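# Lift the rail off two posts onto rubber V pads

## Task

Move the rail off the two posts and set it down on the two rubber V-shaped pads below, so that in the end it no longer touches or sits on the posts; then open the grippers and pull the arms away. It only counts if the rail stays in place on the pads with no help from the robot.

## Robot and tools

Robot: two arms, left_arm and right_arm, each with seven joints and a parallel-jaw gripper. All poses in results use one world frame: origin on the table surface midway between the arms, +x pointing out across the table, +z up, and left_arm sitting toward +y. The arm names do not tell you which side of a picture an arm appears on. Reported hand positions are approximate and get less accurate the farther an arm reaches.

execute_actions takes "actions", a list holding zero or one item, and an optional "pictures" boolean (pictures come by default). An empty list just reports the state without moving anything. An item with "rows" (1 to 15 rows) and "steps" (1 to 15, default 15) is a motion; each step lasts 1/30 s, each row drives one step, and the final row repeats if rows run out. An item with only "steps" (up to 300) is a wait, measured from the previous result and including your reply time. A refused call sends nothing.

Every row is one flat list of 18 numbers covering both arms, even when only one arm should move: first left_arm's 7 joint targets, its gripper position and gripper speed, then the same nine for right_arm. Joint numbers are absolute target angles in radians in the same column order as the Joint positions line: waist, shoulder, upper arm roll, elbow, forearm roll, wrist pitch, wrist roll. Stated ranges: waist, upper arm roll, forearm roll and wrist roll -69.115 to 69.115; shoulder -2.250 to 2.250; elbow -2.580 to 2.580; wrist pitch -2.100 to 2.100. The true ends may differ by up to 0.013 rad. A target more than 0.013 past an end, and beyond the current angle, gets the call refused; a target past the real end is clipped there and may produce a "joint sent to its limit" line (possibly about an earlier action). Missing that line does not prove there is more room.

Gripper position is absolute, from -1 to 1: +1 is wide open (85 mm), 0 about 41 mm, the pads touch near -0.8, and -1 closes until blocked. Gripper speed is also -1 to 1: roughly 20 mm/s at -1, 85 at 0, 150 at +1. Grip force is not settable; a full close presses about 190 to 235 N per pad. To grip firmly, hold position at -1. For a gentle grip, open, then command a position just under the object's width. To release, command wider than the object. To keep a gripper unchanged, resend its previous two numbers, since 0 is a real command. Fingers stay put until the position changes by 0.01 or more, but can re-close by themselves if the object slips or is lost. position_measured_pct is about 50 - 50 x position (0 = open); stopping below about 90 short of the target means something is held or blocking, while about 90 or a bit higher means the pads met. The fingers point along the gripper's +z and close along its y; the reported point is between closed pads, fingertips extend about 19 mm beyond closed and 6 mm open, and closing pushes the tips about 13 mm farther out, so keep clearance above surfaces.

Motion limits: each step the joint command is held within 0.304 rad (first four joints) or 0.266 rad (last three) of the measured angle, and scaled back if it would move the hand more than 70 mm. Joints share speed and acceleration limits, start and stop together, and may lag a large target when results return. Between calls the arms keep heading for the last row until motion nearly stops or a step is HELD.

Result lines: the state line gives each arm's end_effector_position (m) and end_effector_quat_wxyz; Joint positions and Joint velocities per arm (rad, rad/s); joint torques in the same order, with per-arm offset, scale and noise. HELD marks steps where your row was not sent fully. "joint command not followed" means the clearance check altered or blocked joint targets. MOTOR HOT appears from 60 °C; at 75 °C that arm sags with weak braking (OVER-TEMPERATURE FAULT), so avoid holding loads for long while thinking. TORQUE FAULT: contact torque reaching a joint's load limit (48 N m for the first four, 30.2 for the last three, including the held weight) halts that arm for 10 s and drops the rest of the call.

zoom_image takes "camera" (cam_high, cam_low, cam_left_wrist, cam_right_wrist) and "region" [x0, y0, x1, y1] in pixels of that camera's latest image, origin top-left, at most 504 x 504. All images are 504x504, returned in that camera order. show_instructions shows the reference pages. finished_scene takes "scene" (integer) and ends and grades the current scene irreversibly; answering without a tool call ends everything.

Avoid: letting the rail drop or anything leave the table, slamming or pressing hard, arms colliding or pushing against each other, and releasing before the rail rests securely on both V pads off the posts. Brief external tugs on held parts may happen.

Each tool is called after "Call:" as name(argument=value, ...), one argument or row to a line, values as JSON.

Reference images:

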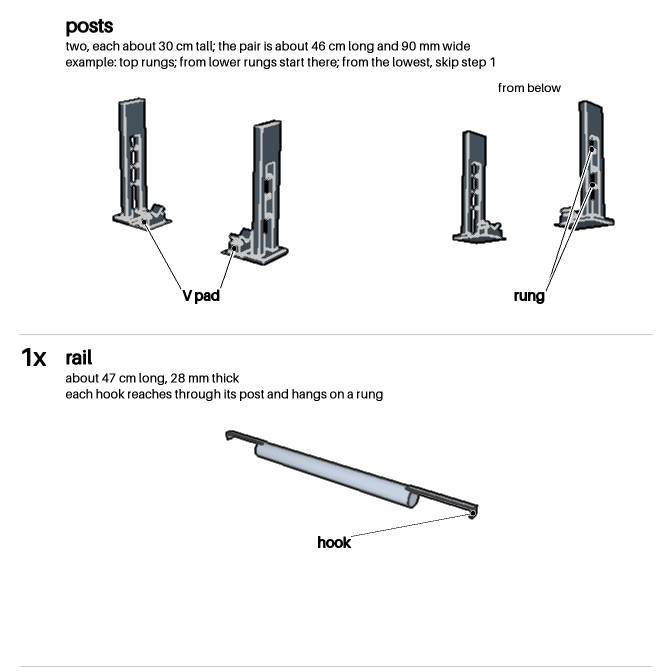

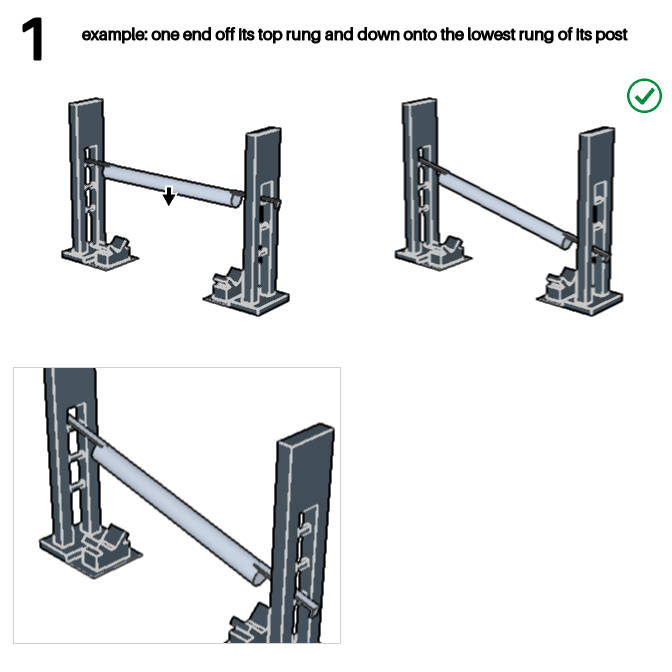

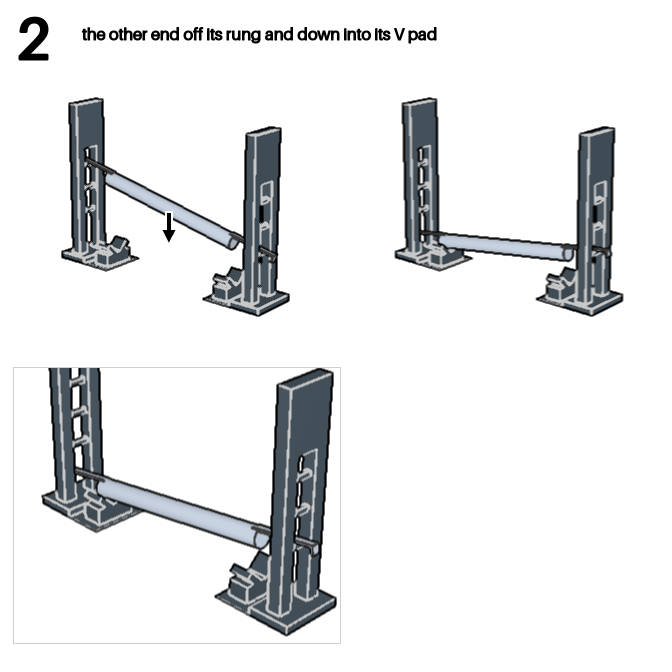

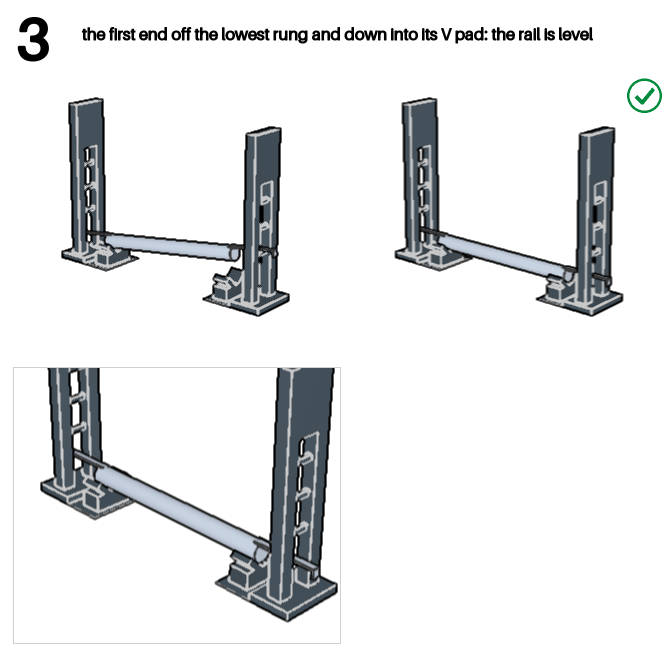

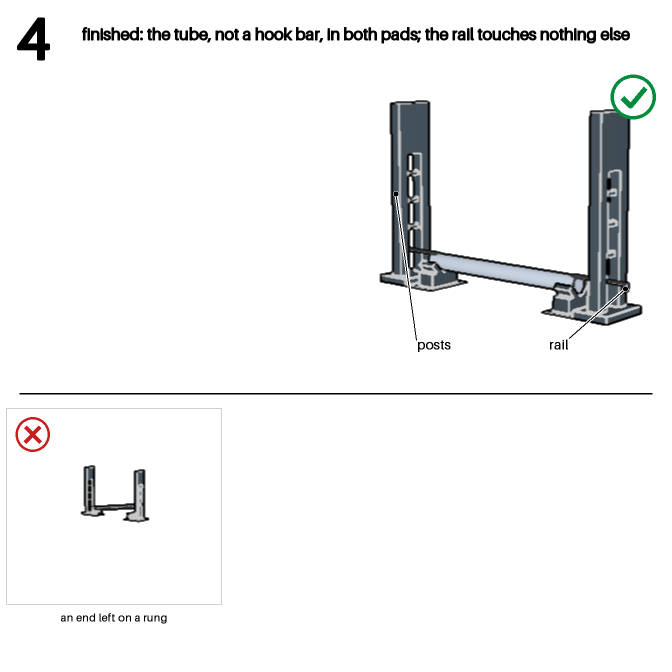

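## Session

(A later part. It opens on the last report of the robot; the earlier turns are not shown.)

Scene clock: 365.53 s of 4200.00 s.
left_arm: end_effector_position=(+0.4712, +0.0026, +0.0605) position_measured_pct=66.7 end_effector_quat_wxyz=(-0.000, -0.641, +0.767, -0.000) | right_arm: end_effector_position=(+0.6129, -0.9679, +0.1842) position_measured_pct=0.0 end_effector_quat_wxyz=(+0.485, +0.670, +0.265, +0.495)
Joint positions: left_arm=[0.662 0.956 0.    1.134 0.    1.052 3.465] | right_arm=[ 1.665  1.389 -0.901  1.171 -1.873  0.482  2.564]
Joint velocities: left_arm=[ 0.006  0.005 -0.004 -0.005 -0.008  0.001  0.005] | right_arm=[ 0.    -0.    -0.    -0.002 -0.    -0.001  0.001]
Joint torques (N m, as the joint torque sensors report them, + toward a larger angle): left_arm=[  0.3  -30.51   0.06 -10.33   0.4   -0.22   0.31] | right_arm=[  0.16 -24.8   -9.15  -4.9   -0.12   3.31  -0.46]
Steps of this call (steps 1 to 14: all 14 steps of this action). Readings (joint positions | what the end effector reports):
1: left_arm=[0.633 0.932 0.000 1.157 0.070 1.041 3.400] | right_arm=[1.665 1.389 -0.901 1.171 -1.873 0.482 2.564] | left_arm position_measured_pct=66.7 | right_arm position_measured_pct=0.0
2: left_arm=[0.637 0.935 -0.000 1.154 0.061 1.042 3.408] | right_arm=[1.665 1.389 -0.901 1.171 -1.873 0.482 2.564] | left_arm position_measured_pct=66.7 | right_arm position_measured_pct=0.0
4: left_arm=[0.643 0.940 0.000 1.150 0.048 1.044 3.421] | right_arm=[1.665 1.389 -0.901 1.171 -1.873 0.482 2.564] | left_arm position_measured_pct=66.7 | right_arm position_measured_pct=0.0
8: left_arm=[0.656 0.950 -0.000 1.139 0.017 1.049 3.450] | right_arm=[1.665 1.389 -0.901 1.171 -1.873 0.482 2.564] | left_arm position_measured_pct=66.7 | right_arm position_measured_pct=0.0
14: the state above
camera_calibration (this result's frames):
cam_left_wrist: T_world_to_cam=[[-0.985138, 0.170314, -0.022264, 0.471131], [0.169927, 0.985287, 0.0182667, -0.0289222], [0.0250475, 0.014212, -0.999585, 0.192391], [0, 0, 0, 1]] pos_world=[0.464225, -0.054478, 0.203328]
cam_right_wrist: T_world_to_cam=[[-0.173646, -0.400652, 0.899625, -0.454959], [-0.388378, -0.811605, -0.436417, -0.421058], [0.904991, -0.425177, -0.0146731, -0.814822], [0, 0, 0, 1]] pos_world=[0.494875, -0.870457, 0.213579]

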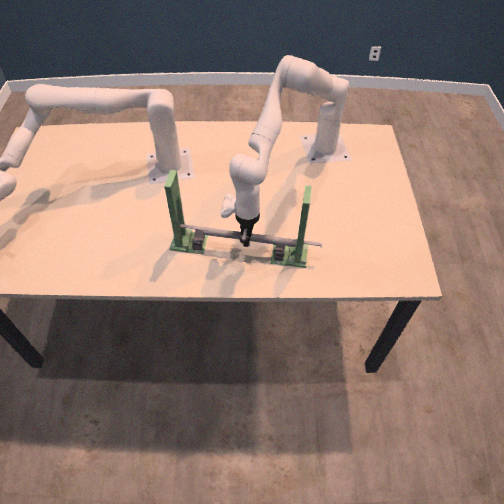

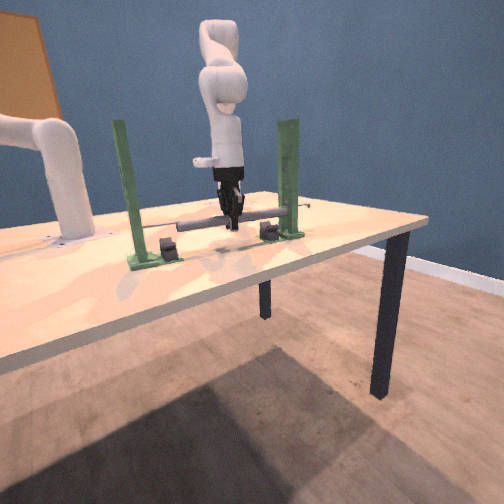

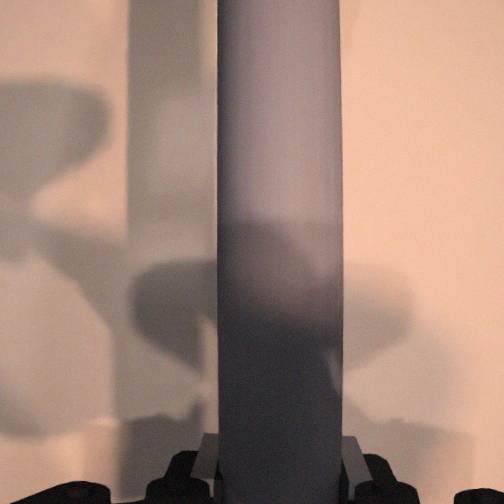

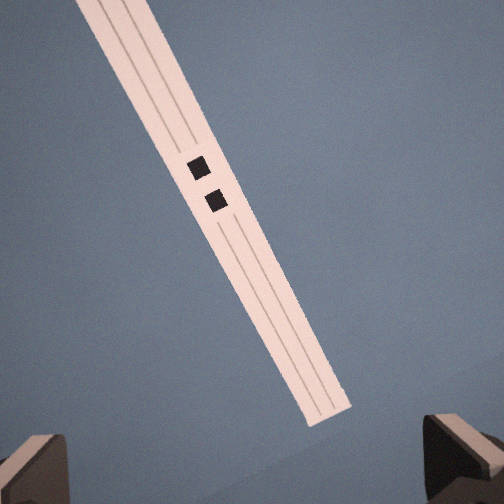

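Call:
execute_actions(
  actions=[
    {"rows": [[0.6626,0.9629,0,1.137,0,1.0417,3.4653,-1,-0.3,1.665,1.389,-0.901,1.171,-1.873,0.482,2.564,1,0],[0.6626,0.9629,0,1.137,0,1.0417,3.4653,-1,-0.3,1.665,1.389,-0.901,1.171,-1.873,0.482,2.564,1,0],[0.6626,0.9629,0,1.137,0,1.0417,3.4653,-1,-0.3,1.665,1.389,-0.901,1.171,-1.873,0.482,2.564,1,0],[0.6626,0.9629,0,1.137,0,1.0417,3.4653,-1,-0.3,1.665,1.389,-0.901,1.171,-1.873,0.482,2.564,1,0],[0.6626,0.9629,0,1.137,0,1.0417,3.4653,-1,-0.3,1.665,1.389,-0.901,1.171,-1.873,0.482,2.564,1,0],[0.6626,0.9629,0,1.137,0,1.0417,3.4653,-1,-0.3,1.665,1.389,-0.901,1.171,-1.873,0.482,2.564,1,0],[0.6769,0.9717,0,1.118,0,1.052,3.4793,-1,-0.3,1.665,1.389,-0.901,1.171,-1.873,0.482,2.564,1,0],[0.6769,0.9717,0,1.118,0,1.052,3.4793,-1,-0.3,1.665,1.389,-0.901,1.171,-1.873,0.482,2.564,1,0],[0.6769,0.9717,0,1.118,0,1.052,3.4793,-1,-0.3,1.665,1.389,-0.901,1.171,-1.873,0.482,2.564,1,0],[0.6912,0.9805,0,1.0989,0,1.0623,3.4934,-1,-0.3,1.665,1.389,-0.901,1.171,-1.873,0.482,2.564,1,0]], "steps": 15},
  ],
)

Call:
zoom_image(
  camera="cam_low",
  region=[105, 190, 325, 280],
)

Scene clock: 378.30 s of 4200.00 s.
left_arm: end_effector_position=(+0.4678, -0.0166, +0.0550) position_measured_pct=66.7 end_effector_quat_wxyz=(-0.001, -0.641, +0.768, -0.001) | right_arm: end_effector_position=(+0.6129, -0.9679, +0.1842) position_measured_pct=0.0 end_effector_quat_wxyz=(+0.485, +0.670, +0.265, +0.495)
Joint positions: left_arm=[0.69  0.979 0.001 1.1   0.001 1.061 3.493] | right_arm=[ 1.665  1.389 -0.901  1.171 -1.873  0.482  2.564]
Joint velocities: left_arm=[ 0.02   0.006 -0.005 -0.026 -0.005  0.015  0.015] | right_arm=[ 0.    -0.     0.001 -0.     0.001 -0.002  0.   ]
Joint torques (N m, as the joint torque sensors report them, + toward a larger angle): left_arm=[ -1.08 -30.38  -0.94 -10.46   0.19  -0.13   0.05] | right_arm=[ -0.19 -24.69  -9.18  -4.93  -0.17   3.22  -0.31]
Steps of this call (steps 1 to 15: the robot went on to your last target; steps 16 to 90: nothing new was sent; then 9.27 s passed at rest; steps 91 to 105: all 15 steps of this action). Readings (joint positions | what the end effector reports):
91: left_arm=[0.663 0.957 0.000 1.134 -0.000 1.051 3.465] | right_arm=[1.665 1.389 -0.901 1.171 -1.873 0.482 2.564] | left_arm position_measured_pct=66.7 | right_arm position_measured_pct=0.0
92: left_arm=[0.663 0.959 0.000 1.135 -0.000 1.047 3.465] | right_arm=[1.665 1.389 -0.901 1.171 -1.873 0.482 2.564] | left_arm position_measured_pct=66.7 | right_arm position_measured_pct=0.0
94: left_arm=[0.663 0.962 -0.000 1.136 0.000 1.043 3.465] | right_arm=[1.665 1.389 -0.901 1.171 -1.873 0.482 2.564] | left_arm position_measured_pct=66.7 | right_arm position_measured_pct=0.0
98: left_arm=[0.667 0.966 -0.002 1.131 -0.001 1.046 3.469] | right_arm=[1.665 1.389 -0.901 1.171 -1.873 0.482 2.564] | left_arm position_measured_pct=66.7 | right_arm position_measured_pct=0.0
105: the state above
camera_calibration (this result's frames):
cam_left_wrist: T_world_to_cam=[[-0.984969, 0.171333, -0.0219183, 0.470822], [0.170988, 0.98513, 0.0167696, -0.00977636], [0.0244655, 0.0127697, -0.999619, 0.187543], [0, 0, 0, 1]] pos_world=[0.460829, -0.0734311, 0.197955]
cam_right_wrist: T_world_to_cam=[[-0.173645, -0.400652, 0.899625, -0.454959], [-0.388379, -0.811605, -0.436417, -0.421059], [0.904991, -0.425177, -0.0146734, -0.814822], [0, 0, 0, 1]] pos_world=[0.494875, -0.870457, 0.213579]

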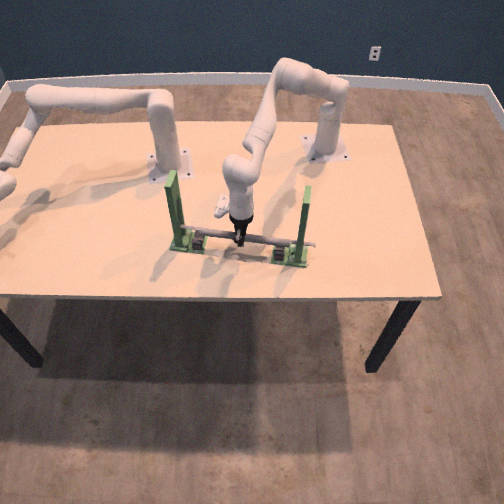

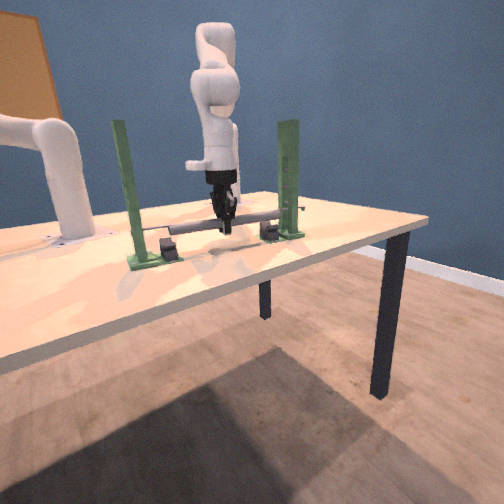

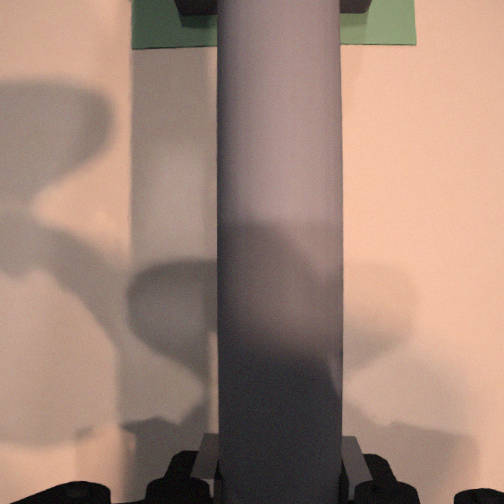

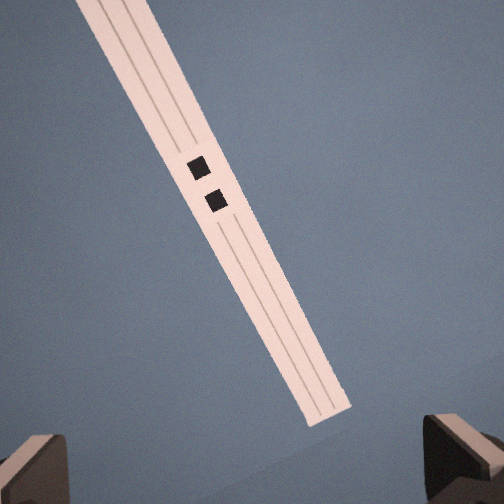

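Region (105, 190, 325, 280) of cam_low's 504x504 image, scaled by 2.291, with more detail than that image has; it fills the top 206 rows of this view, and the rest is white.

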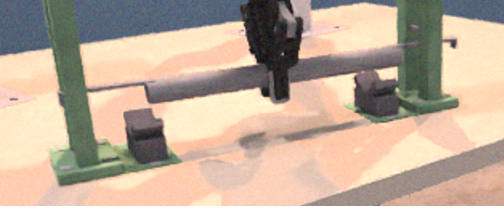

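Call:
execute_actions(
  actions=[
    {"rows": [[0.7054,0.9892,0,1.0799,0,1.0725,3.5074,-1,-0.3,1.665,1.389,-0.901,1.171,-1.873,0.482,2.564,1,0],[0.7054,0.9892,0,1.0799,0,1.0725,3.5074,-1,-0.3,1.665,1.389,-0.901,1.171,-1.873,0.482,2.564,1,0],[0.7054,0.9892,0,1.0799,0,1.0725,3.5074,-1,-0.3,1.665,1.389,-0.901,1.171,-1.873,0.482,2.564,1,0],[0.7197,0.998,0,1.0608,0,1.0828,3.5214,-1,-0.3,1.665,1.389,-0.901,1.171,-1.873,0.482,2.564,1,0]], "steps": 12},
  ],
)

Call:
zoom_image(
  camera="cam_low",
  region=[105, 190, 325, 280],
)

Call:
zoom_image(
  camera="cam_high",
  region=[150, 200, 330, 280],
)

Scene clock: 383.70 s of 4200.00 s.
left_arm: end_effector_position=(+0.4644, -0.0351, +0.0545) position_measured_pct=66.7 end_effector_quat_wxyz=(-0.000, -0.641, +0.768, -0.000) | right_arm: end_effector_position=(+0.6129, -0.9679, +0.1842) position_measured_pct=0.0 end_effector_quat_wxyz=(+0.485, +0.670, +0.265, +0.495)
Joint positions: left_arm=[0.719 0.997 0.    1.061 0.    1.083 3.521] | right_arm=[ 1.665  1.389 -0.901  1.171 -1.873  0.482  2.564]
Joint velocities: left_arm=[ 0.001  0.005 -0.006 -0.005 -0.003  0.003  0.002] | right_arm=[-0.    -0.001  0.001 -0.003 -0.     0.001 -0.   ]
Joint torques (N m, as the joint torque sensors report them, + toward a larger angle): left_arm=[  0.15 -31.24   0.22 -10.92   0.46  -0.48  -0.04] | right_arm=[ -0.19 -24.74  -9.08  -5.13  -0.04   3.14  -0.23]
Steps of this call (steps 1 to 15: the robot went on to your last target; steps 16 to 90: nothing new was sent; then 2.00 s passed at rest; steps 91 to 102: all 12 steps of this action). Readings (joint positions | what the end effector reports):
91: left_arm=[0.692 0.981 -0.000 1.098 -0.000 1.063 3.494] | right_arm=[1.665 1.389 -0.901 1.171 -1.873 0.482 2.564] | left_arm position_measured_pct=66.7 | right_arm position_measured_pct=0.0
92: left_arm=[0.696 0.984 -0.002 1.093 -0.001 1.066 3.497] | right_arm=[1.665 1.389 -0.901 1.171 -1.873 0.482 2.564] | left_arm position_measured_pct=66.7 | right_arm position_measured_pct=0.0
94: left_arm=[0.704 0.989 -0.001 1.082 -0.000 1.071 3.505] | right_arm=[1.665 1.389 -0.901 1.171 -1.873 0.482 2.564] | left_arm position_measured_pct=66.7 | right_arm position_measured_pct=0.0
98: left_arm=[0.718 0.997 0.001 1.064 0.001 1.081 3.520] | right_arm=[1.665 1.389 -0.901 1.171 -1.873 0.482 2.564] | left_arm position_measured_pct=66.7 | right_arm position_measured_pct=0.0
102: the state above
camera_calibration (this result's frames):
cam_left_wrist: T_world_to_cam=[[-0.984878, 0.171785, -0.0224838, 0.470614], [0.171398, 0.985035, 0.0181315, 0.00881295], [0.025262, 0.0140036, -0.999583, 0.187034], [0, 0, 0, 1]] pos_world=[0.457262, -0.0921445, 0.197377]
cam_right_wrist: T_world_to_cam=[[-0.173645, -0.400652, 0.899625, -0.454959], [-0.388378, -0.811605, -0.436417, -0.421059], [0.904991, -0.425177, -0.0146732, -0.814822], [0, 0, 0, 1]] pos_world=[0.494875, -0.870457, 0.213579]

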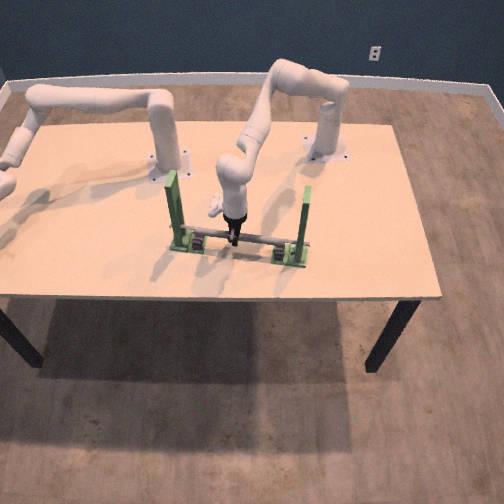

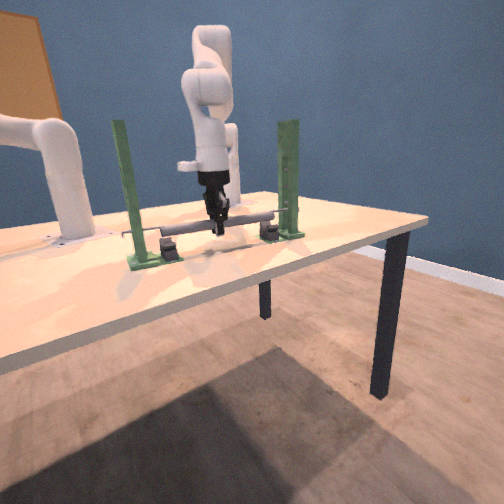

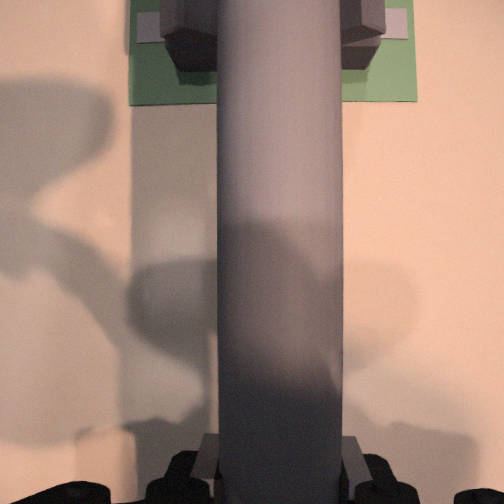

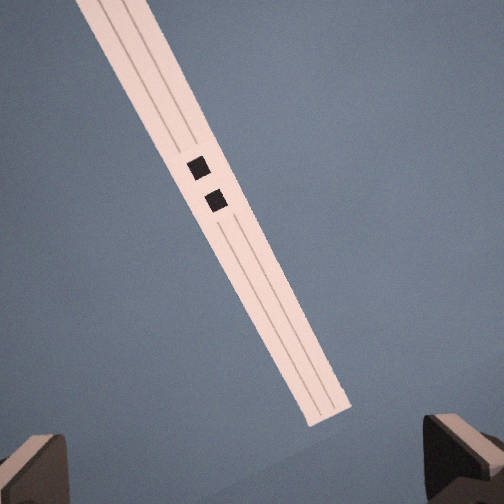

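Region (105, 190, 325, 280) of cam_low's 504x504 image, scaled by 2.291, with more detail than that image has; it fills the top 206 rows of this view, and the rest is white.

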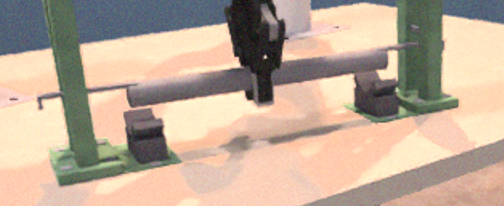

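Region (150, 200, 330, 280) of cam_high's 504x504 image, scaled by 2.800, with more detail than that image has.

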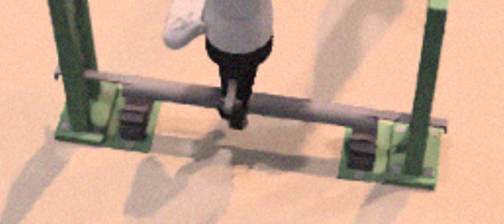

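Call:
execute_actions(
  actions=[
    {"rows":[[0.7197,1.0005,0,1.0622,0,1.0789,3.5214,-1,-0.3,1.665,1.389,-0.901,1.171,-1.873,0.482,2.564,1,0],[0.7197,1.003,0,1.0635,0,1.075,3.5214,-1,-0.3,1.665,1.389,-0.901,1.171,-1.873,0.482,2.564,1,0]],"steps":15},
  ],
)

Scene clock: 409.83 s of 4200.00 s.
left_arm: end_effector_position=(+0.4643, -0.0351, +0.0503) position_measured_pct=66.7 end_effector_quat_wxyz=(+0.000, -0.641, +0.768, -0.000) | right_arm: end_effector_position=(+0.6129, -0.9679, +0.1842) position_measured_pct=0.0 end_effector_quat_wxyz=(+0.485, +0.670, +0.265, +0.495)
Joint positions: left_arm=[0.72  1.003 0.    1.063 0.    1.075 3.521] | right_arm=[ 1.665  1.389 -0.901  1.171 -1.873  0.482  2.564]
Joint velocities: left_arm=[ 0.     0.    -0.     0.    -0.     0.001 -0.   ] | right_arm=[-0.     0.001 -0.     0.001 -0.001 -0.     0.001]
Joint torques (N m, as the joint torque sensors report them, + toward a larger angle): left_arm=[  0.28 -31.19   0.16 -10.35   0.49  -0.2    0.15] | right_arm=[ -0.11 -24.51  -9.19  -5.27  -0.18   3.22  -0.49]
Steps of this call (steps 1 to 15: the robot went on to your last target; steps 16 to 90: nothing new was sent; then 22.63 s passed at rest; steps 91 to 105: all 15 steps of this action). Readings (joint positions | what the end effector reports):
91: left_arm=[0.720 0.998 0.000 1.061 -0.000 1.082 3.521] | right_arm=[1.665 1.389 -0.901 1.171 -1.873 0.482 2.564] | left_arm position_measured_pct=66.7 | right_arm position_measured_pct=0.0
92: left_arm=[0.720 1.000 0.000 1.061 -0.000 1.080 3.521] | right_arm=[1.665 1.389 -0.901 1.171 -1.873 0.482 2.564] | left_arm position_measured_pct=66.7 | right_arm position_measured_pct=0.0
94: left_arm=[0.720 1.002 0.000 1.063 0.000 1.077 3.521] | right_arm=[1.665 1.389 -0.901 1.171 -1.873 0.482 2.564] | left_arm position_measured_pct=66.7 | right_arm position_measured_pct=0.0
98: left_arm=[0.720 1.003 -0.000 1.064 0.000 1.075 3.521] | right_arm=[1.665 1.389 -0.901 1.171 -1.873 0.482 2.564] | left_arm position_measured_pct=66.7 | right_arm position_measured_pct=0.0
105: the state above
camera_calibration (this result's frames):
cam_left_wrist: T_world_to_cam=[[-0.984871, 0.171866, -0.0221827, 0.47044], [0.171474, 0.985014, 0.0185366, 0.00884292], [0.0250361, 0.0144524, -0.999582, 0.182916], [0, 0, 0, 1]] pos_world=[0.457227, -0.0922068, 0.193111]
cam_right_wrist: T_world_to_cam=[[-0.173645, -0.400652, 0.899625, -0.454959], [-0.388378, -0.811605, -0.436417, -0.421059], [0.904991, -0.425177, -0.0146732, -0.814822], [0, 0, 0, 1]] pos_world=[0.494875, -0.870457, 0.213579]

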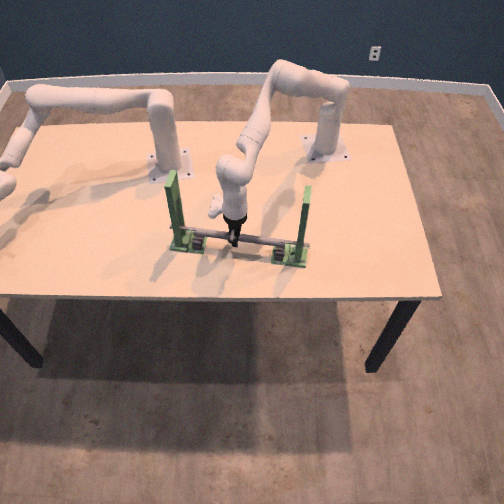

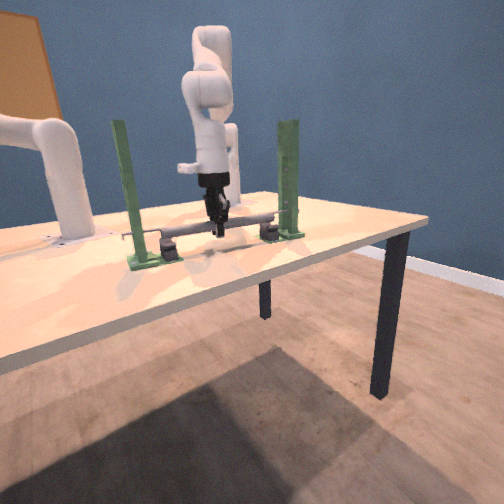

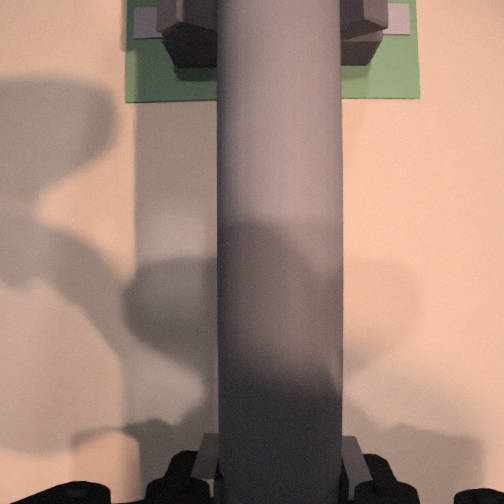

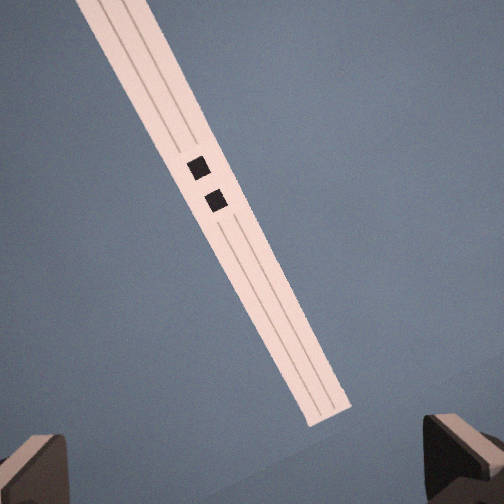

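Call:
execute_actions(
  actions=[
    {"rows":[[0.7197,1.0055,0,1.0649,0,1.0711,3.5214,-1,-0.3,1.665,1.389,-0.901,1.171,-1.873,0.482,2.564,1,0],[0.7197,1.008,0,1.0662,0,1.0672,3.5214,-1,-0.3,1.665,1.389,-0.901,1.171,-1.873,0.482,2.564,1,0]],"steps":15},
  ],
  pictures=false,
)

Scene clock: 413.27 s of 4200.00 s.
left_arm: end_effector_position=(+0.4643, -0.0351, +0.0464) position_measured_pct=66.7 end_effector_quat_wxyz=(+0.000, -0.641, +0.768, -0.000) | right_arm: end_effector_position=(+0.6129, -0.9679, +0.1842) position_measured_pct=0.0 end_effector_quat_wxyz=(+0.485, +0.670, +0.265, +0.495)
Joint positions: left_arm=[0.72  1.008 0.    1.066 0.    1.067 3.521] | right_arm=[ 1.665  1.389 -0.901  1.171 -1.873  0.482  2.564]
Joint velocities: left_arm=[-0.002 -0.     0.     0.    -0.     0.002  0.001] | right_arm=[ 0.    -0.001  0.001  0.001  0.001 -0.001  0.001]
Joint torques (N m, as the joint torque sensors report them, + toward a larger angle): left_arm=[  0.31 -31.29   0.04 -10.58   0.44  -0.17   0.13] | right_arm=[ -0.28 -24.32  -9.12  -5.28  -0.08   3.26  -0.29]
Steps of this call (steps 1 to 15: the robot went on to your last target; steps 16 to 88: nothing new was sent; steps 89 to 103: all 15 steps of this action). Readings (joint positions | what the end effector reports):
89: left_arm=[0.720 1.003 0.000 1.064 -0.000 1.074 3.521] | right_arm=[1.665 1.389 -0.901 1.171 -1.873 0.482 2.564] | left_arm position_measured_pct=66.7 | right_arm position_measured_pct=0.0
90: left_arm=[0.720 1.005 0.000 1.064 -0.000 1.073 3.521] | right_arm=[1.665 1.389 -0.901 1.171 -1.873 0.482 2.564] | left_arm position_measured_pct=66.7 | right_arm position_measured_pct=0.0
92: left_arm=[0.720 1.007 0.000 1.066 0.000 1.069 3.521] | right_arm=[1.665 1.389 -0.901 1.171 -1.873 0.482 2.564] | left_arm position_measured_pct=66.7 | right_arm position_measured_pct=0.0
96: left_arm=[0.720 1.008 -0.000 1.066 0.000 1.067 3.521] | right_arm=[1.665 1.389 -0.901 1.171 -1.873 0.482 2.564] | left_arm position_measured_pct=66.7 | right_arm position_measured_pct=0.0
103: the state above

Call:
execute_actions(
  actions=[
    {"rows":[[0.7197,1.0105,0,1.0676,0,1.0633,3.5214,-1,-0.3,1.665,1.389,-0.901,1.171,-1.873,0.482,2.564,1,0],[0.7197,1.013,0,1.0689,0,1.0594,3.5214,-1,-0.3,1.665,1.389,-0.901,1.171,-1.873,0.482,2.564,1,0]],"steps":15},
  ],
  pictures=false,
)

Scene clock: 415.87 s of 4200.00 s.
left_arm: end_effector_position=(+0.4643, -0.0351, +0.0425) position_measured_pct=66.7 end_effector_quat_wxyz=(+0.000, -0.641, +0.768, -0.000) | right_arm: end_effector_position=(+0.6129, -0.9679, +0.1842) position_measured_pct=0.0 end_effector_quat_wxyz=(+0.485, +0.670, +0.265, +0.495)
Joint positions: left_arm=[0.72  1.013 0.    1.069 0.    1.059 3.521] | right_arm=[ 1.665  1.389 -0.901  1.171 -1.873  0.482  2.564]
Joint velocities: left_arm=[-0.001 -0.    -0.    -0.     0.    -0.001  0.   ] | right_arm=[-0.001 -0.001 -0.    -0.001 -0.     0.001  0.001]
Joint torques (N m, as the joint torque sensors report them, + toward a larger angle): left_arm=[  0.26 -31.43   0.23 -10.25   0.29  -0.17   0.18] | right_arm=[ -0.1  -24.63  -9.21  -5.01  -0.07   3.23  -0.43]
Steps of this call (steps 1 to 15: the robot went on to your last target; steps 16 to 63: nothing new was sent; steps 64 to 78: all 15 steps of this action). Readings (joint positions | what the end effector reports):
64: left_arm=[0.720 1.008 0.000 1.066 -0.000 1.067 3.521] | right_arm=[1.665 1.389 -0.901 1.171 -1.873 0.482 2.564] | left_arm position_measured_pct=66.7 | right_arm position_measured_pct=0.0
65: left_arm=[0.720 1.010 0.000 1.067 -0.000 1.065 3.521] | right_arm=[1.665 1.389 -0.901 1.171 -1.873 0.482 2.564] | left_arm position_measured_pct=66.7 | right_arm position_measured_pct=0.0
67: left_arm=[0.720 1.012 0.000 1.068 0.000 1.061 3.521] | right_arm=[1.665 1.389 -0.901 1.171 -1.873 0.482 2.564] | left_arm position_measured_pct=66.7 | right_arm position_measured_pct=0.0
71: left_arm=[0.720 1.013 -0.000 1.069 0.000 1.060 3.521] | right_arm=[1.665 1.389 -0.901 1.171 -1.873 0.482 2.564] | left_arm position_measured_pct=66.7 | right_arm position_measured_pct=0.0
78: the state above

Call:
execute_actions(
  actions=[
    {"rows":[[0.7197,1.0149,0,1.0699,0,1.0565,3.5214,-1,-0.3,1.665,1.389,-0.901,1.171,-1.873,0.482,2.564,1,0],[0.7197,1.0168,0,1.0709,0,1.0536,3.5214,-1,-0.3,1.665,1.389,-0.901,1.171,-1.873,0.482,2.564,1,0]],"steps":15},
  ],
)

Call:
zoom_image(
  camera="cam_low",
  region=[110,180,320,290],
)

Scene clock: 419.30 s of 4200.00 s.
left_arm: end_effector_position=(+0.4643, -0.0350, +0.0395) position_measured_pct=66.7 end_effector_quat_wxyz=(+0.000, -0.641, +0.768, -0.000) | right_arm: end_effector_position=(+0.6129, -0.9679, +0.1842) position_measured_pct=0.0 end_effector_quat_wxyz=(+0.485, +0.670, +0.265, +0.495)
Joint positions: left_arm=[0.72  1.017 0.    1.071 0.    1.054 3.521] | right_arm=[ 1.665  1.389 -0.901  1.171 -1.873  0.482  2.564]
Joint velocities: left_arm=[-0.001  0.    -0.    -0.    -0.001 -0.    -0.   ] | right_arm=[ 0.    -0.001  0.001  0.     0.001  0.001  0.   ]
Joint torques (N m, as the joint torque sensors report them, + toward a larger angle): left_arm=[  0.31 -31.3    0.18 -10.48   0.41  -0.31   0.16] | right_arm=[ -0.05 -24.65  -9.14  -5.1    0.1    3.32  -0.44]
Steps of this call (steps 1 to 15: the robot went on to your last target; steps 16 to 88: nothing new was sent; steps 89 to 103: all 15 steps of this action). Readings (joint positions | what the end effector reports):
89: left_arm=[0.720 1.013 0.000 1.069 -0.000 1.059 3.521] | right_arm=[1.665 1.389 -0.901 1.171 -1.873 0.482 2.564] | left_arm position_measured_pct=66.7 | right_arm position_measured_pct=0.0
90: left_arm=[0.720 1.014 0.000 1.069 -0.000 1.058 3.521] | right_arm=[1.665 1.389 -0.901 1.171 -1.873 0.482 2.564] | left_arm position_measured_pct=66.7 | right_arm position_measured_pct=0.0
92: left_arm=[0.720 1.016 0.000 1.070 0.000 1.055 3.521] | right_arm=[1.665 1.389 -0.901 1.171 -1.873 0.482 2.564] | left_arm position_measured_pct=66.7 | right_arm position_measured_pct=0.0
96: left_arm=[0.720 1.017 -0.000 1.071 0.000 1.054 3.521] | right_arm=[1.665 1.389 -0.901 1.171 -1.873 0.482 2.564] | left_arm position_measured_pct=66.7 | right_arm position_measured_pct=0.0
103: the state above
camera_calibration (this result's frames):
cam_left_wrist: T_world_to_cam=[[-0.984867, 0.171864, -0.0223668, 0.470132], [0.171471, 0.985016, 0.0184619, 0.00901576], [0.0252046, 0.0143473, -0.999579, 0.172093], [0, 0, 0, 1]] pos_world=[0.457134, -0.0921487, 0.18237]
cam_right_wrist: T_world_to_cam=[[-0.173645, -0.400652, 0.899625, -0.454959], [-0.388378, -0.811605, -0.436417, -0.421059], [0.904991, -0.425177, -0.0146732, -0.814822], [0, 0, 0, 1]] pos_world=[0.494875, -0.870457, 0.213579]

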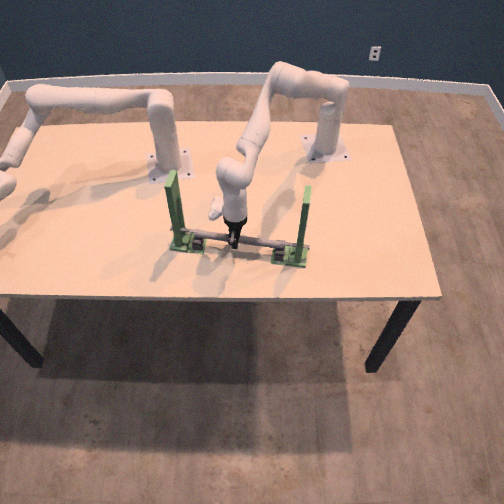

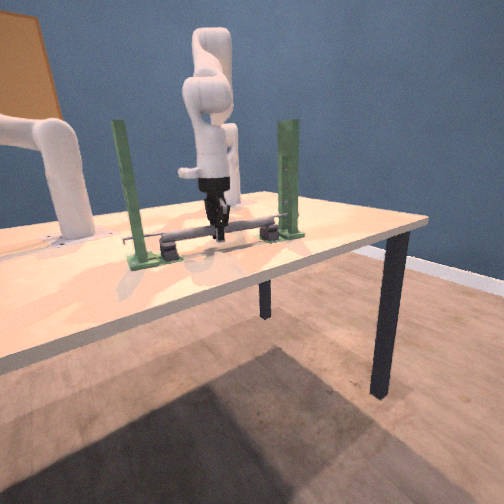

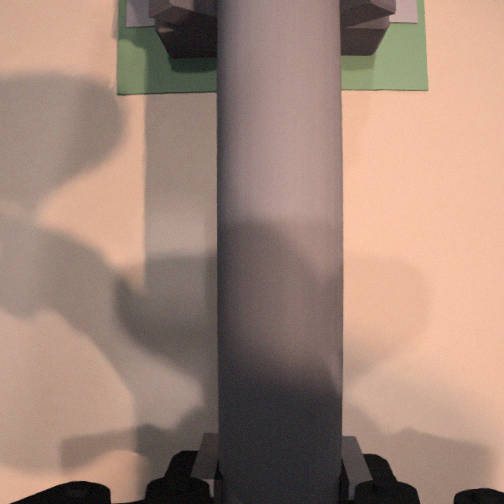

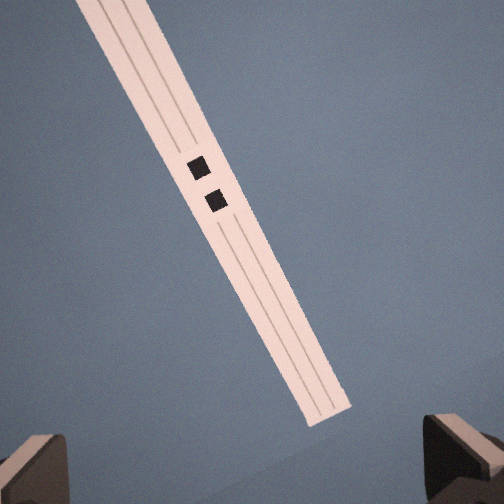

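Region (110, 180, 320, 290) of cam_low's 504x504 image, scaled by 2.400, with more detail than that image has; it fills the top 264 rows of this view, and the rest is white.

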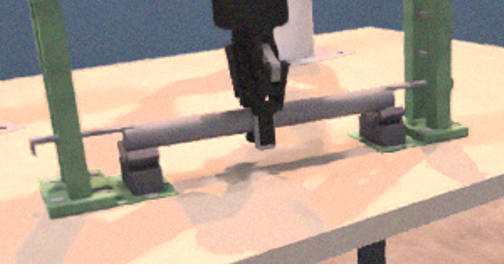

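Call:
execute_actions(
  actions=[
    {"rows":[[0.7197,1.0187,0,1.0719,0,1.0507,3.5214,-1,-0.3,1.665,1.389,-0.901,1.171,-1.873,0.482,2.564,1,0],[0.7197,1.0206,0,1.0729,0,1.0478,3.5214,-1,-0.3,1.665,1.389,-0.901,1.171,-1.873,0.482,2.564,1,0]],"steps":15},
  ],
  pictures=false,
)

Scene clock: 424.73 s of 4200.00 s.
left_arm: end_effector_position=(+0.4642, -0.0350, +0.0366) position_measured_pct=66.7 end_effector_quat_wxyz=(+0.000, -0.641, +0.768, -0.000) | right_arm: end_effector_position=(+0.6129, -0.9679, +0.1842) position_measured_pct=0.0 end_effector_quat_wxyz=(+0.485, +0.670, +0.265, +0.495)
Joint positions: left_arm=[0.72  1.021 0.    1.073 0.    1.048 3.521] | right_arm=[ 1.665  1.389 -0.901  1.171 -1.873  0.482  2.564]
Joint velocities: left_arm=[ 0.     0.001 -0.001 -0.     0.001 -0.    -0.001] | right_arm=[ 0.    -0.001  0.     0.001  0.001  0.     0.   ]
Joint torques (N m, as the joint torque sensors report them, + toward a larger angle): left_arm=[  0.45 -31.11   0.25 -10.47   0.54  -0.16   0.13] | right_arm=[ -0.27 -24.5   -9.    -5.02   0.1    3.33  -0.27]
Steps of this call (steps 1 to 15: the robot went on to your last target; steps 16 to 90: nothing new was sent; then 1.93 s passed at rest; steps 91 to 105: all 15 steps of this action). Readings (joint positions | what the end effector reports):
91: left_arm=[0.720 1.017 0.000 1.071 -0.000 1.053 3.521] | right_arm=[1.665 1.389 -0.901 1.171 -1.873 0.482 2.564] | left_arm position_measured_pct=66.7 | right_arm position_measured_pct=0.0
92: left_arm=[0.720 1.018 0.000 1.071 -0.000 1.052 3.521] | right_arm=[1.665 1.389 -0.901 1.171 -1.873 0.482 2.564] | left_arm position_measured_pct=66.7 | right_arm position_measured_pct=0.0
94: left_arm=[0.720 1.020 0.000 1.072 0.000 1.049 3.521] | right_arm=[1.665 1.389 -0.901 1.171 -1.873 0.482 2.564] | left_arm position_measured_pct=66.7 | right_arm position_measured_pct=0.0
98: left_arm=[0.720 1.021 -0.000 1.073 0.000 1.048 3.521] | right_arm=[1.665 1.389 -0.901 1.171 -1.873 0.482 2.564] | left_arm position_measured_pct=66.7 | right_arm position_measured_pct=0.0
105: the state above

Call:
execute_actions(
  actions=[
    {"rows":[[0.7197,1.0219,0,1.0736,0,1.0458,3.5214,-1,-0.3,1.665,1.389,-0.901,1.171,-1.873,0.482,2.564,1,0],[0.7197,1.0232,0,1.0743,0,1.0438,3.5214,-1,-0.3,1.665,1.389,-0.901,1.171,-1.873,0.482,2.564,1,0]],"steps":15},
  ],
)

Call:
zoom_image(
  camera="cam_low",
  region=[110,180,320,290],
)

Scene clock: 427.50 s of 4200.00 s.
left_arm: end_effector_position=(+0.4642, -0.0350, +0.0346) position_measured_pct=66.7 end_effector_quat_wxyz=(+0.000, -0.641, +0.768, -0.000) | right_arm: end_effector_position=(+0.6129, -0.9679, +0.1842) position_measured_pct=0.0 end_effector_quat_wxyz=(+0.485, +0.670, +0.265, +0.495)
Joint positions: left_arm=[0.72  1.023 0.    1.074 0.    1.044 3.521] | right_arm=[ 1.665  1.389 -0.901  1.171 -1.873  0.482  2.564]
Joint velocities: left_arm=[-0.001 -0.    -0.001 -0.    -0.     0.    -0.001] | right_arm=[ 0.     0.001 -0.    -0.     0.     0.001  0.001]
Joint torques (N m, as the joint torque sensors report them, + toward a larger angle): left_arm=[  0.34 -31.38   0.15 -10.41   0.35  -0.28   0.3 ] | right_arm=[ -0.16 -24.3   -9.15  -4.76  -0.06   3.14  -0.55]
Steps of this call (steps 1 to 15: the robot went on to your last target; steps 16 to 68: nothing new was sent; steps 69 to 83: all 15 steps of this action). Readings (joint positions | what the end effector reports):
69: left_arm=[0.720 1.021 0.000 1.073 -0.000 1.047 3.521] | right_arm=[1.665 1.389 -0.901 1.171 -1.873 0.482 2.564] | left_arm position_measured_pct=66.7 | right_arm position_measured_pct=0.0
70: left_arm=[0.720 1.021 0.000 1.073 -0.000 1.046 3.521] | right_arm=[1.665 1.389 -0.901 1.171 -1.873 0.482 2.564] | left_arm position_measured_pct=66.7 | right_arm position_measured_pct=0.0
72: left_arm=[0.720 1.023 0.000 1.074 0.000 1.045 3.521] | right_arm=[1.665 1.389 -0.901 1.171 -1.873 0.482 2.564] | left_arm position_measured_pct=66.7 | right_arm position_measured_pct=0.0
76: left_arm=[0.720 1.023 -0.000 1.074 0.000 1.044 3.521] | right_arm=[1.665 1.389 -0.901 1.171 -1.873 0.482 2.564] | left_arm position_measured_pct=66.7 | right_arm position_measured_pct=0.0
83: the state above
camera_calibration (this result's frames):
cam_left_wrist: T_world_to_cam=[[-0.984867, 0.171864, -0.0223655, 0.469904], [0.171471, 0.985016, 0.0184633, 0.00905943], [0.0252036, 0.0143488, -0.999579, 0.167131], [0, 0, 0, 1]] pos_world=[0.457027, -0.0920816, 0.177404]
cam_right_wrist: T_world_to_cam=[[-0.173646, -0.400652, 0.899625, -0.454959], [-0.388378, -0.811605, -0.436417, -0.421059], [0.904991, -0.425177, -0.014673, -0.814822], [0, 0, 0, 1]] pos_world=[0.494875, -0.870457, 0.213579]

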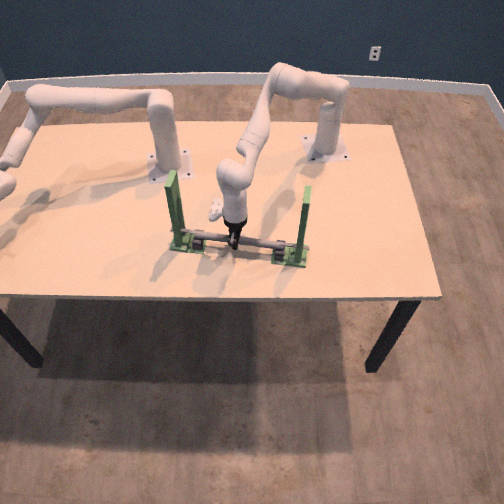

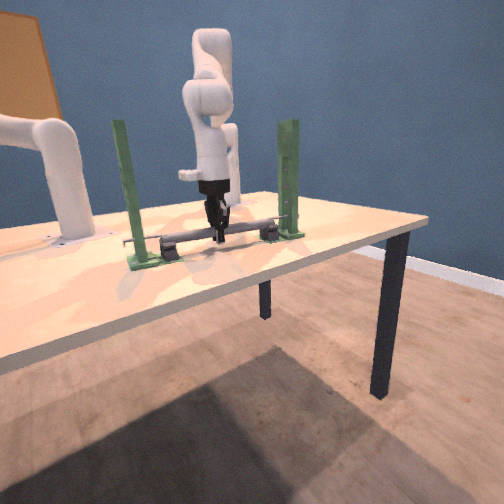

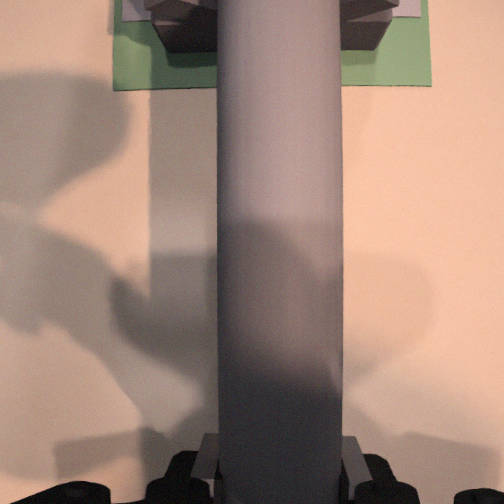

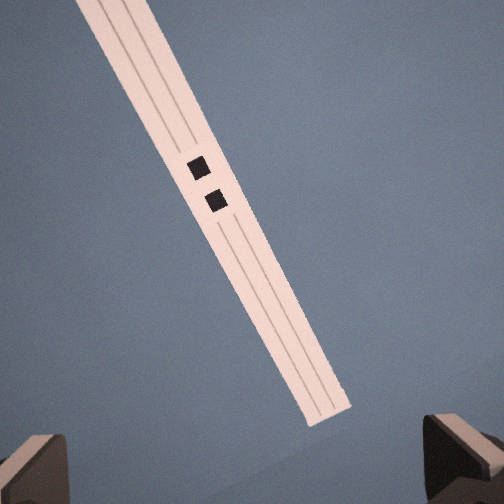

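Region (110, 180, 320, 290) of cam_low's 504x504 image, scaled by 2.400, with more detail than that image has; it fills the top 264 rows of this view, and the rest is white.

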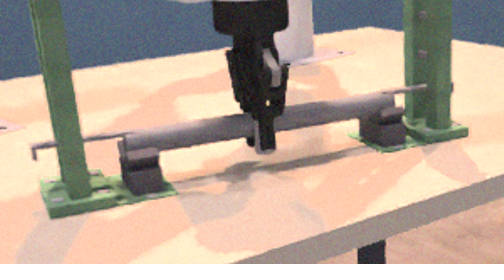

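Call:
execute_actions(
  actions=[
    {"rows":[[0.7197,1.0245,0,1.075,0,1.0418,3.5214,-1,-0.3,1.665,1.389,-0.901,1.171,-1.873,0.482,2.564,1,0],[0.7197,1.0258,0,1.0757,0,1.0398,3.5214,-1,-0.3,1.665,1.389,-0.901,1.171,-1.873,0.482,2.564,1,0]],"steps":15},
  ],
  pictures=false,
)

Scene clock: 430.60 s of 4200.00 s.
left_arm: end_effector_position=(+0.4641, -0.0349, +0.0325) position_measured_pct=66.7 end_effector_quat_wxyz=(+0.000, -0.641, +0.768, -0.000) | right_arm: end_effector_position=(+0.6129, -0.9679, +0.1842) position_measured_pct=0.0 end_effector_quat_wxyz=(+0.485, +0.670, +0.265, +0.495)
Joint positions: left_arm=[0.72  1.026 0.    1.076 0.    1.04  3.521] | right_arm=[ 1.665  1.389 -0.901  1.171 -1.873  0.482  2.564]
Joint velocities: left_arm=[-0.001 -0.001  0.001 -0.    -0.     0.001 -0.   ] | right_arm=[-0.001 -0.    -0.     0.     0.001 -0.     0.   ]
Joint torques (N m, as the joint torque sensors report them, + toward a larger angle): left_arm=[  0.23 -31.15   0.35 -10.37   0.38  -0.02   0.04] | right_arm=[ -0.15 -24.49  -9.31  -5.33  -0.04   3.16  -0.14]
Steps of this call (steps 1 to 15: the robot went on to your last target; steps 16 to 78: nothing new was sent; steps 79 to 93: all 15 steps of this action). Readings (joint positions | what the end effector reports):
79: left_arm=[0.720 1.023 0.000 1.074 -0.000 1.043 3.521] | right_arm=[1.665 1.389 -0.901 1.171 -1.873 0.482 2.564] | left_arm position_measured_pct=66.7 | right_arm position_measured_pct=0.0
80: left_arm=[0.720 1.024 0.000 1.075 -0.000 1.042 3.521] | right_arm=[1.665 1.389 -0.901 1.171 -1.873 0.482 2.564] | left_arm position_measured_pct=66.7 | right_arm position_measured_pct=0.0
82: left_arm=[0.720 1.025 0.000 1.075 0.000 1.041 3.521] | right_arm=[1.665 1.389 -0.901 1.171 -1.873 0.482 2.564] | left_arm position_measured_pct=66.7 | right_arm position_measured_pct=0.0
86: left_arm=[0.720 1.026 -0.000 1.076 0.000 1.040 3.521] | right_arm=[1.665 1.389 -0.901 1.171 -1.873 0.482 2.564] | left_arm position_measured_pct=66.7 | right_arm position_measured_pct=0.0
93: the state above

Call:
execute_actions(
  actions=[
    {"rows":[[0.7197,1.0271,0,1.0764,0,1.0378,3.5214,-1,-0.3,1.665,1.389,-0.901,1.171,-1.873,0.482,2.564,1,0],[0.7197,1.0284,0,1.0771,0,1.0358,3.5214,-1,-0.3,1.665,1.389,-0.901,1.171,-1.873,0.482,2.564,1,0]],"steps":15},
  ],
  pictures=false,
)

Scene clock: 433.00 s of 4200.00 s.
left_arm: end_effector_position=(+0.4641, -0.0349, +0.0307) position_measured_pct=66.7 end_effector_quat_wxyz=(+0.000, -0.641, +0.767, -0.000) | right_arm: end_effector_position=(+0.6129, -0.9679, +0.1842) position_measured_pct=0.0 end_effector_quat_wxyz=(+0.485, +0.670, +0.265, +0.495)
Joint positions: left_arm=[ 0.72   1.028 -0.     1.077  0.     1.036  3.522] | right_arm=[ 1.665  1.389 -0.901  1.171 -1.873  0.482  2.564]
Joint velocities: left_arm=[ 0.001 -0.    -0.001 -0.     0.    -0.     0.   ] | right_arm=[-0.     0.001  0.     0.002 -0.001 -0.    -0.001]
Joint torques (N m, as the joint torque sensors report them, + toward a larger angle): left_arm=[  0.41 -29.02   0.34  -9.56   0.2   -0.18  -0.05] | right_arm=[ -0.07 -24.6   -9.47  -4.89  -0.05   3.22  -0.33]
Steps of this call (steps 1 to 15: the robot went on to your last target; steps 16 to 57: nothing new was sent; steps 58 to 72: all 15 steps of this action). Readings (joint positions | what the end effector reports):
58: left_arm=[0.720 1.026 0.000 1.076 -0.000 1.039 3.521] | right_arm=[1.665 1.389 -0.901 1.171 -1.873 0.482 2.564] | left_arm position_measured_pct=66.7 | right_arm position_measured_pct=0.0
59: left_arm=[0.720 1.027 0.000 1.076 -0.000 1.038 3.521] | right_arm=[1.665 1.389 -0.901 1.171 -1.873 0.482 2.564] | left_arm position_measured_pct=66.7 | right_arm position_measured_pct=0.0
61: left_arm=[0.720 1.028 -0.000 1.077 0.000 1.037 3.521] | right_arm=[1.665 1.389 -0.901 1.171 -1.873 0.482 2.564] | left_arm position_measured_pct=66.7 | right_arm position_measured_pct=0.0
65: left_arm=[0.720 1.028 -0.000 1.077 0.000 1.036 3.522] | right_arm=[1.665 1.389 -0.901 1.171 -1.873 0.482 2.564] | left_arm position_measured_pct=66.7 | right_arm position_measured_pct=0.0
72: the state above


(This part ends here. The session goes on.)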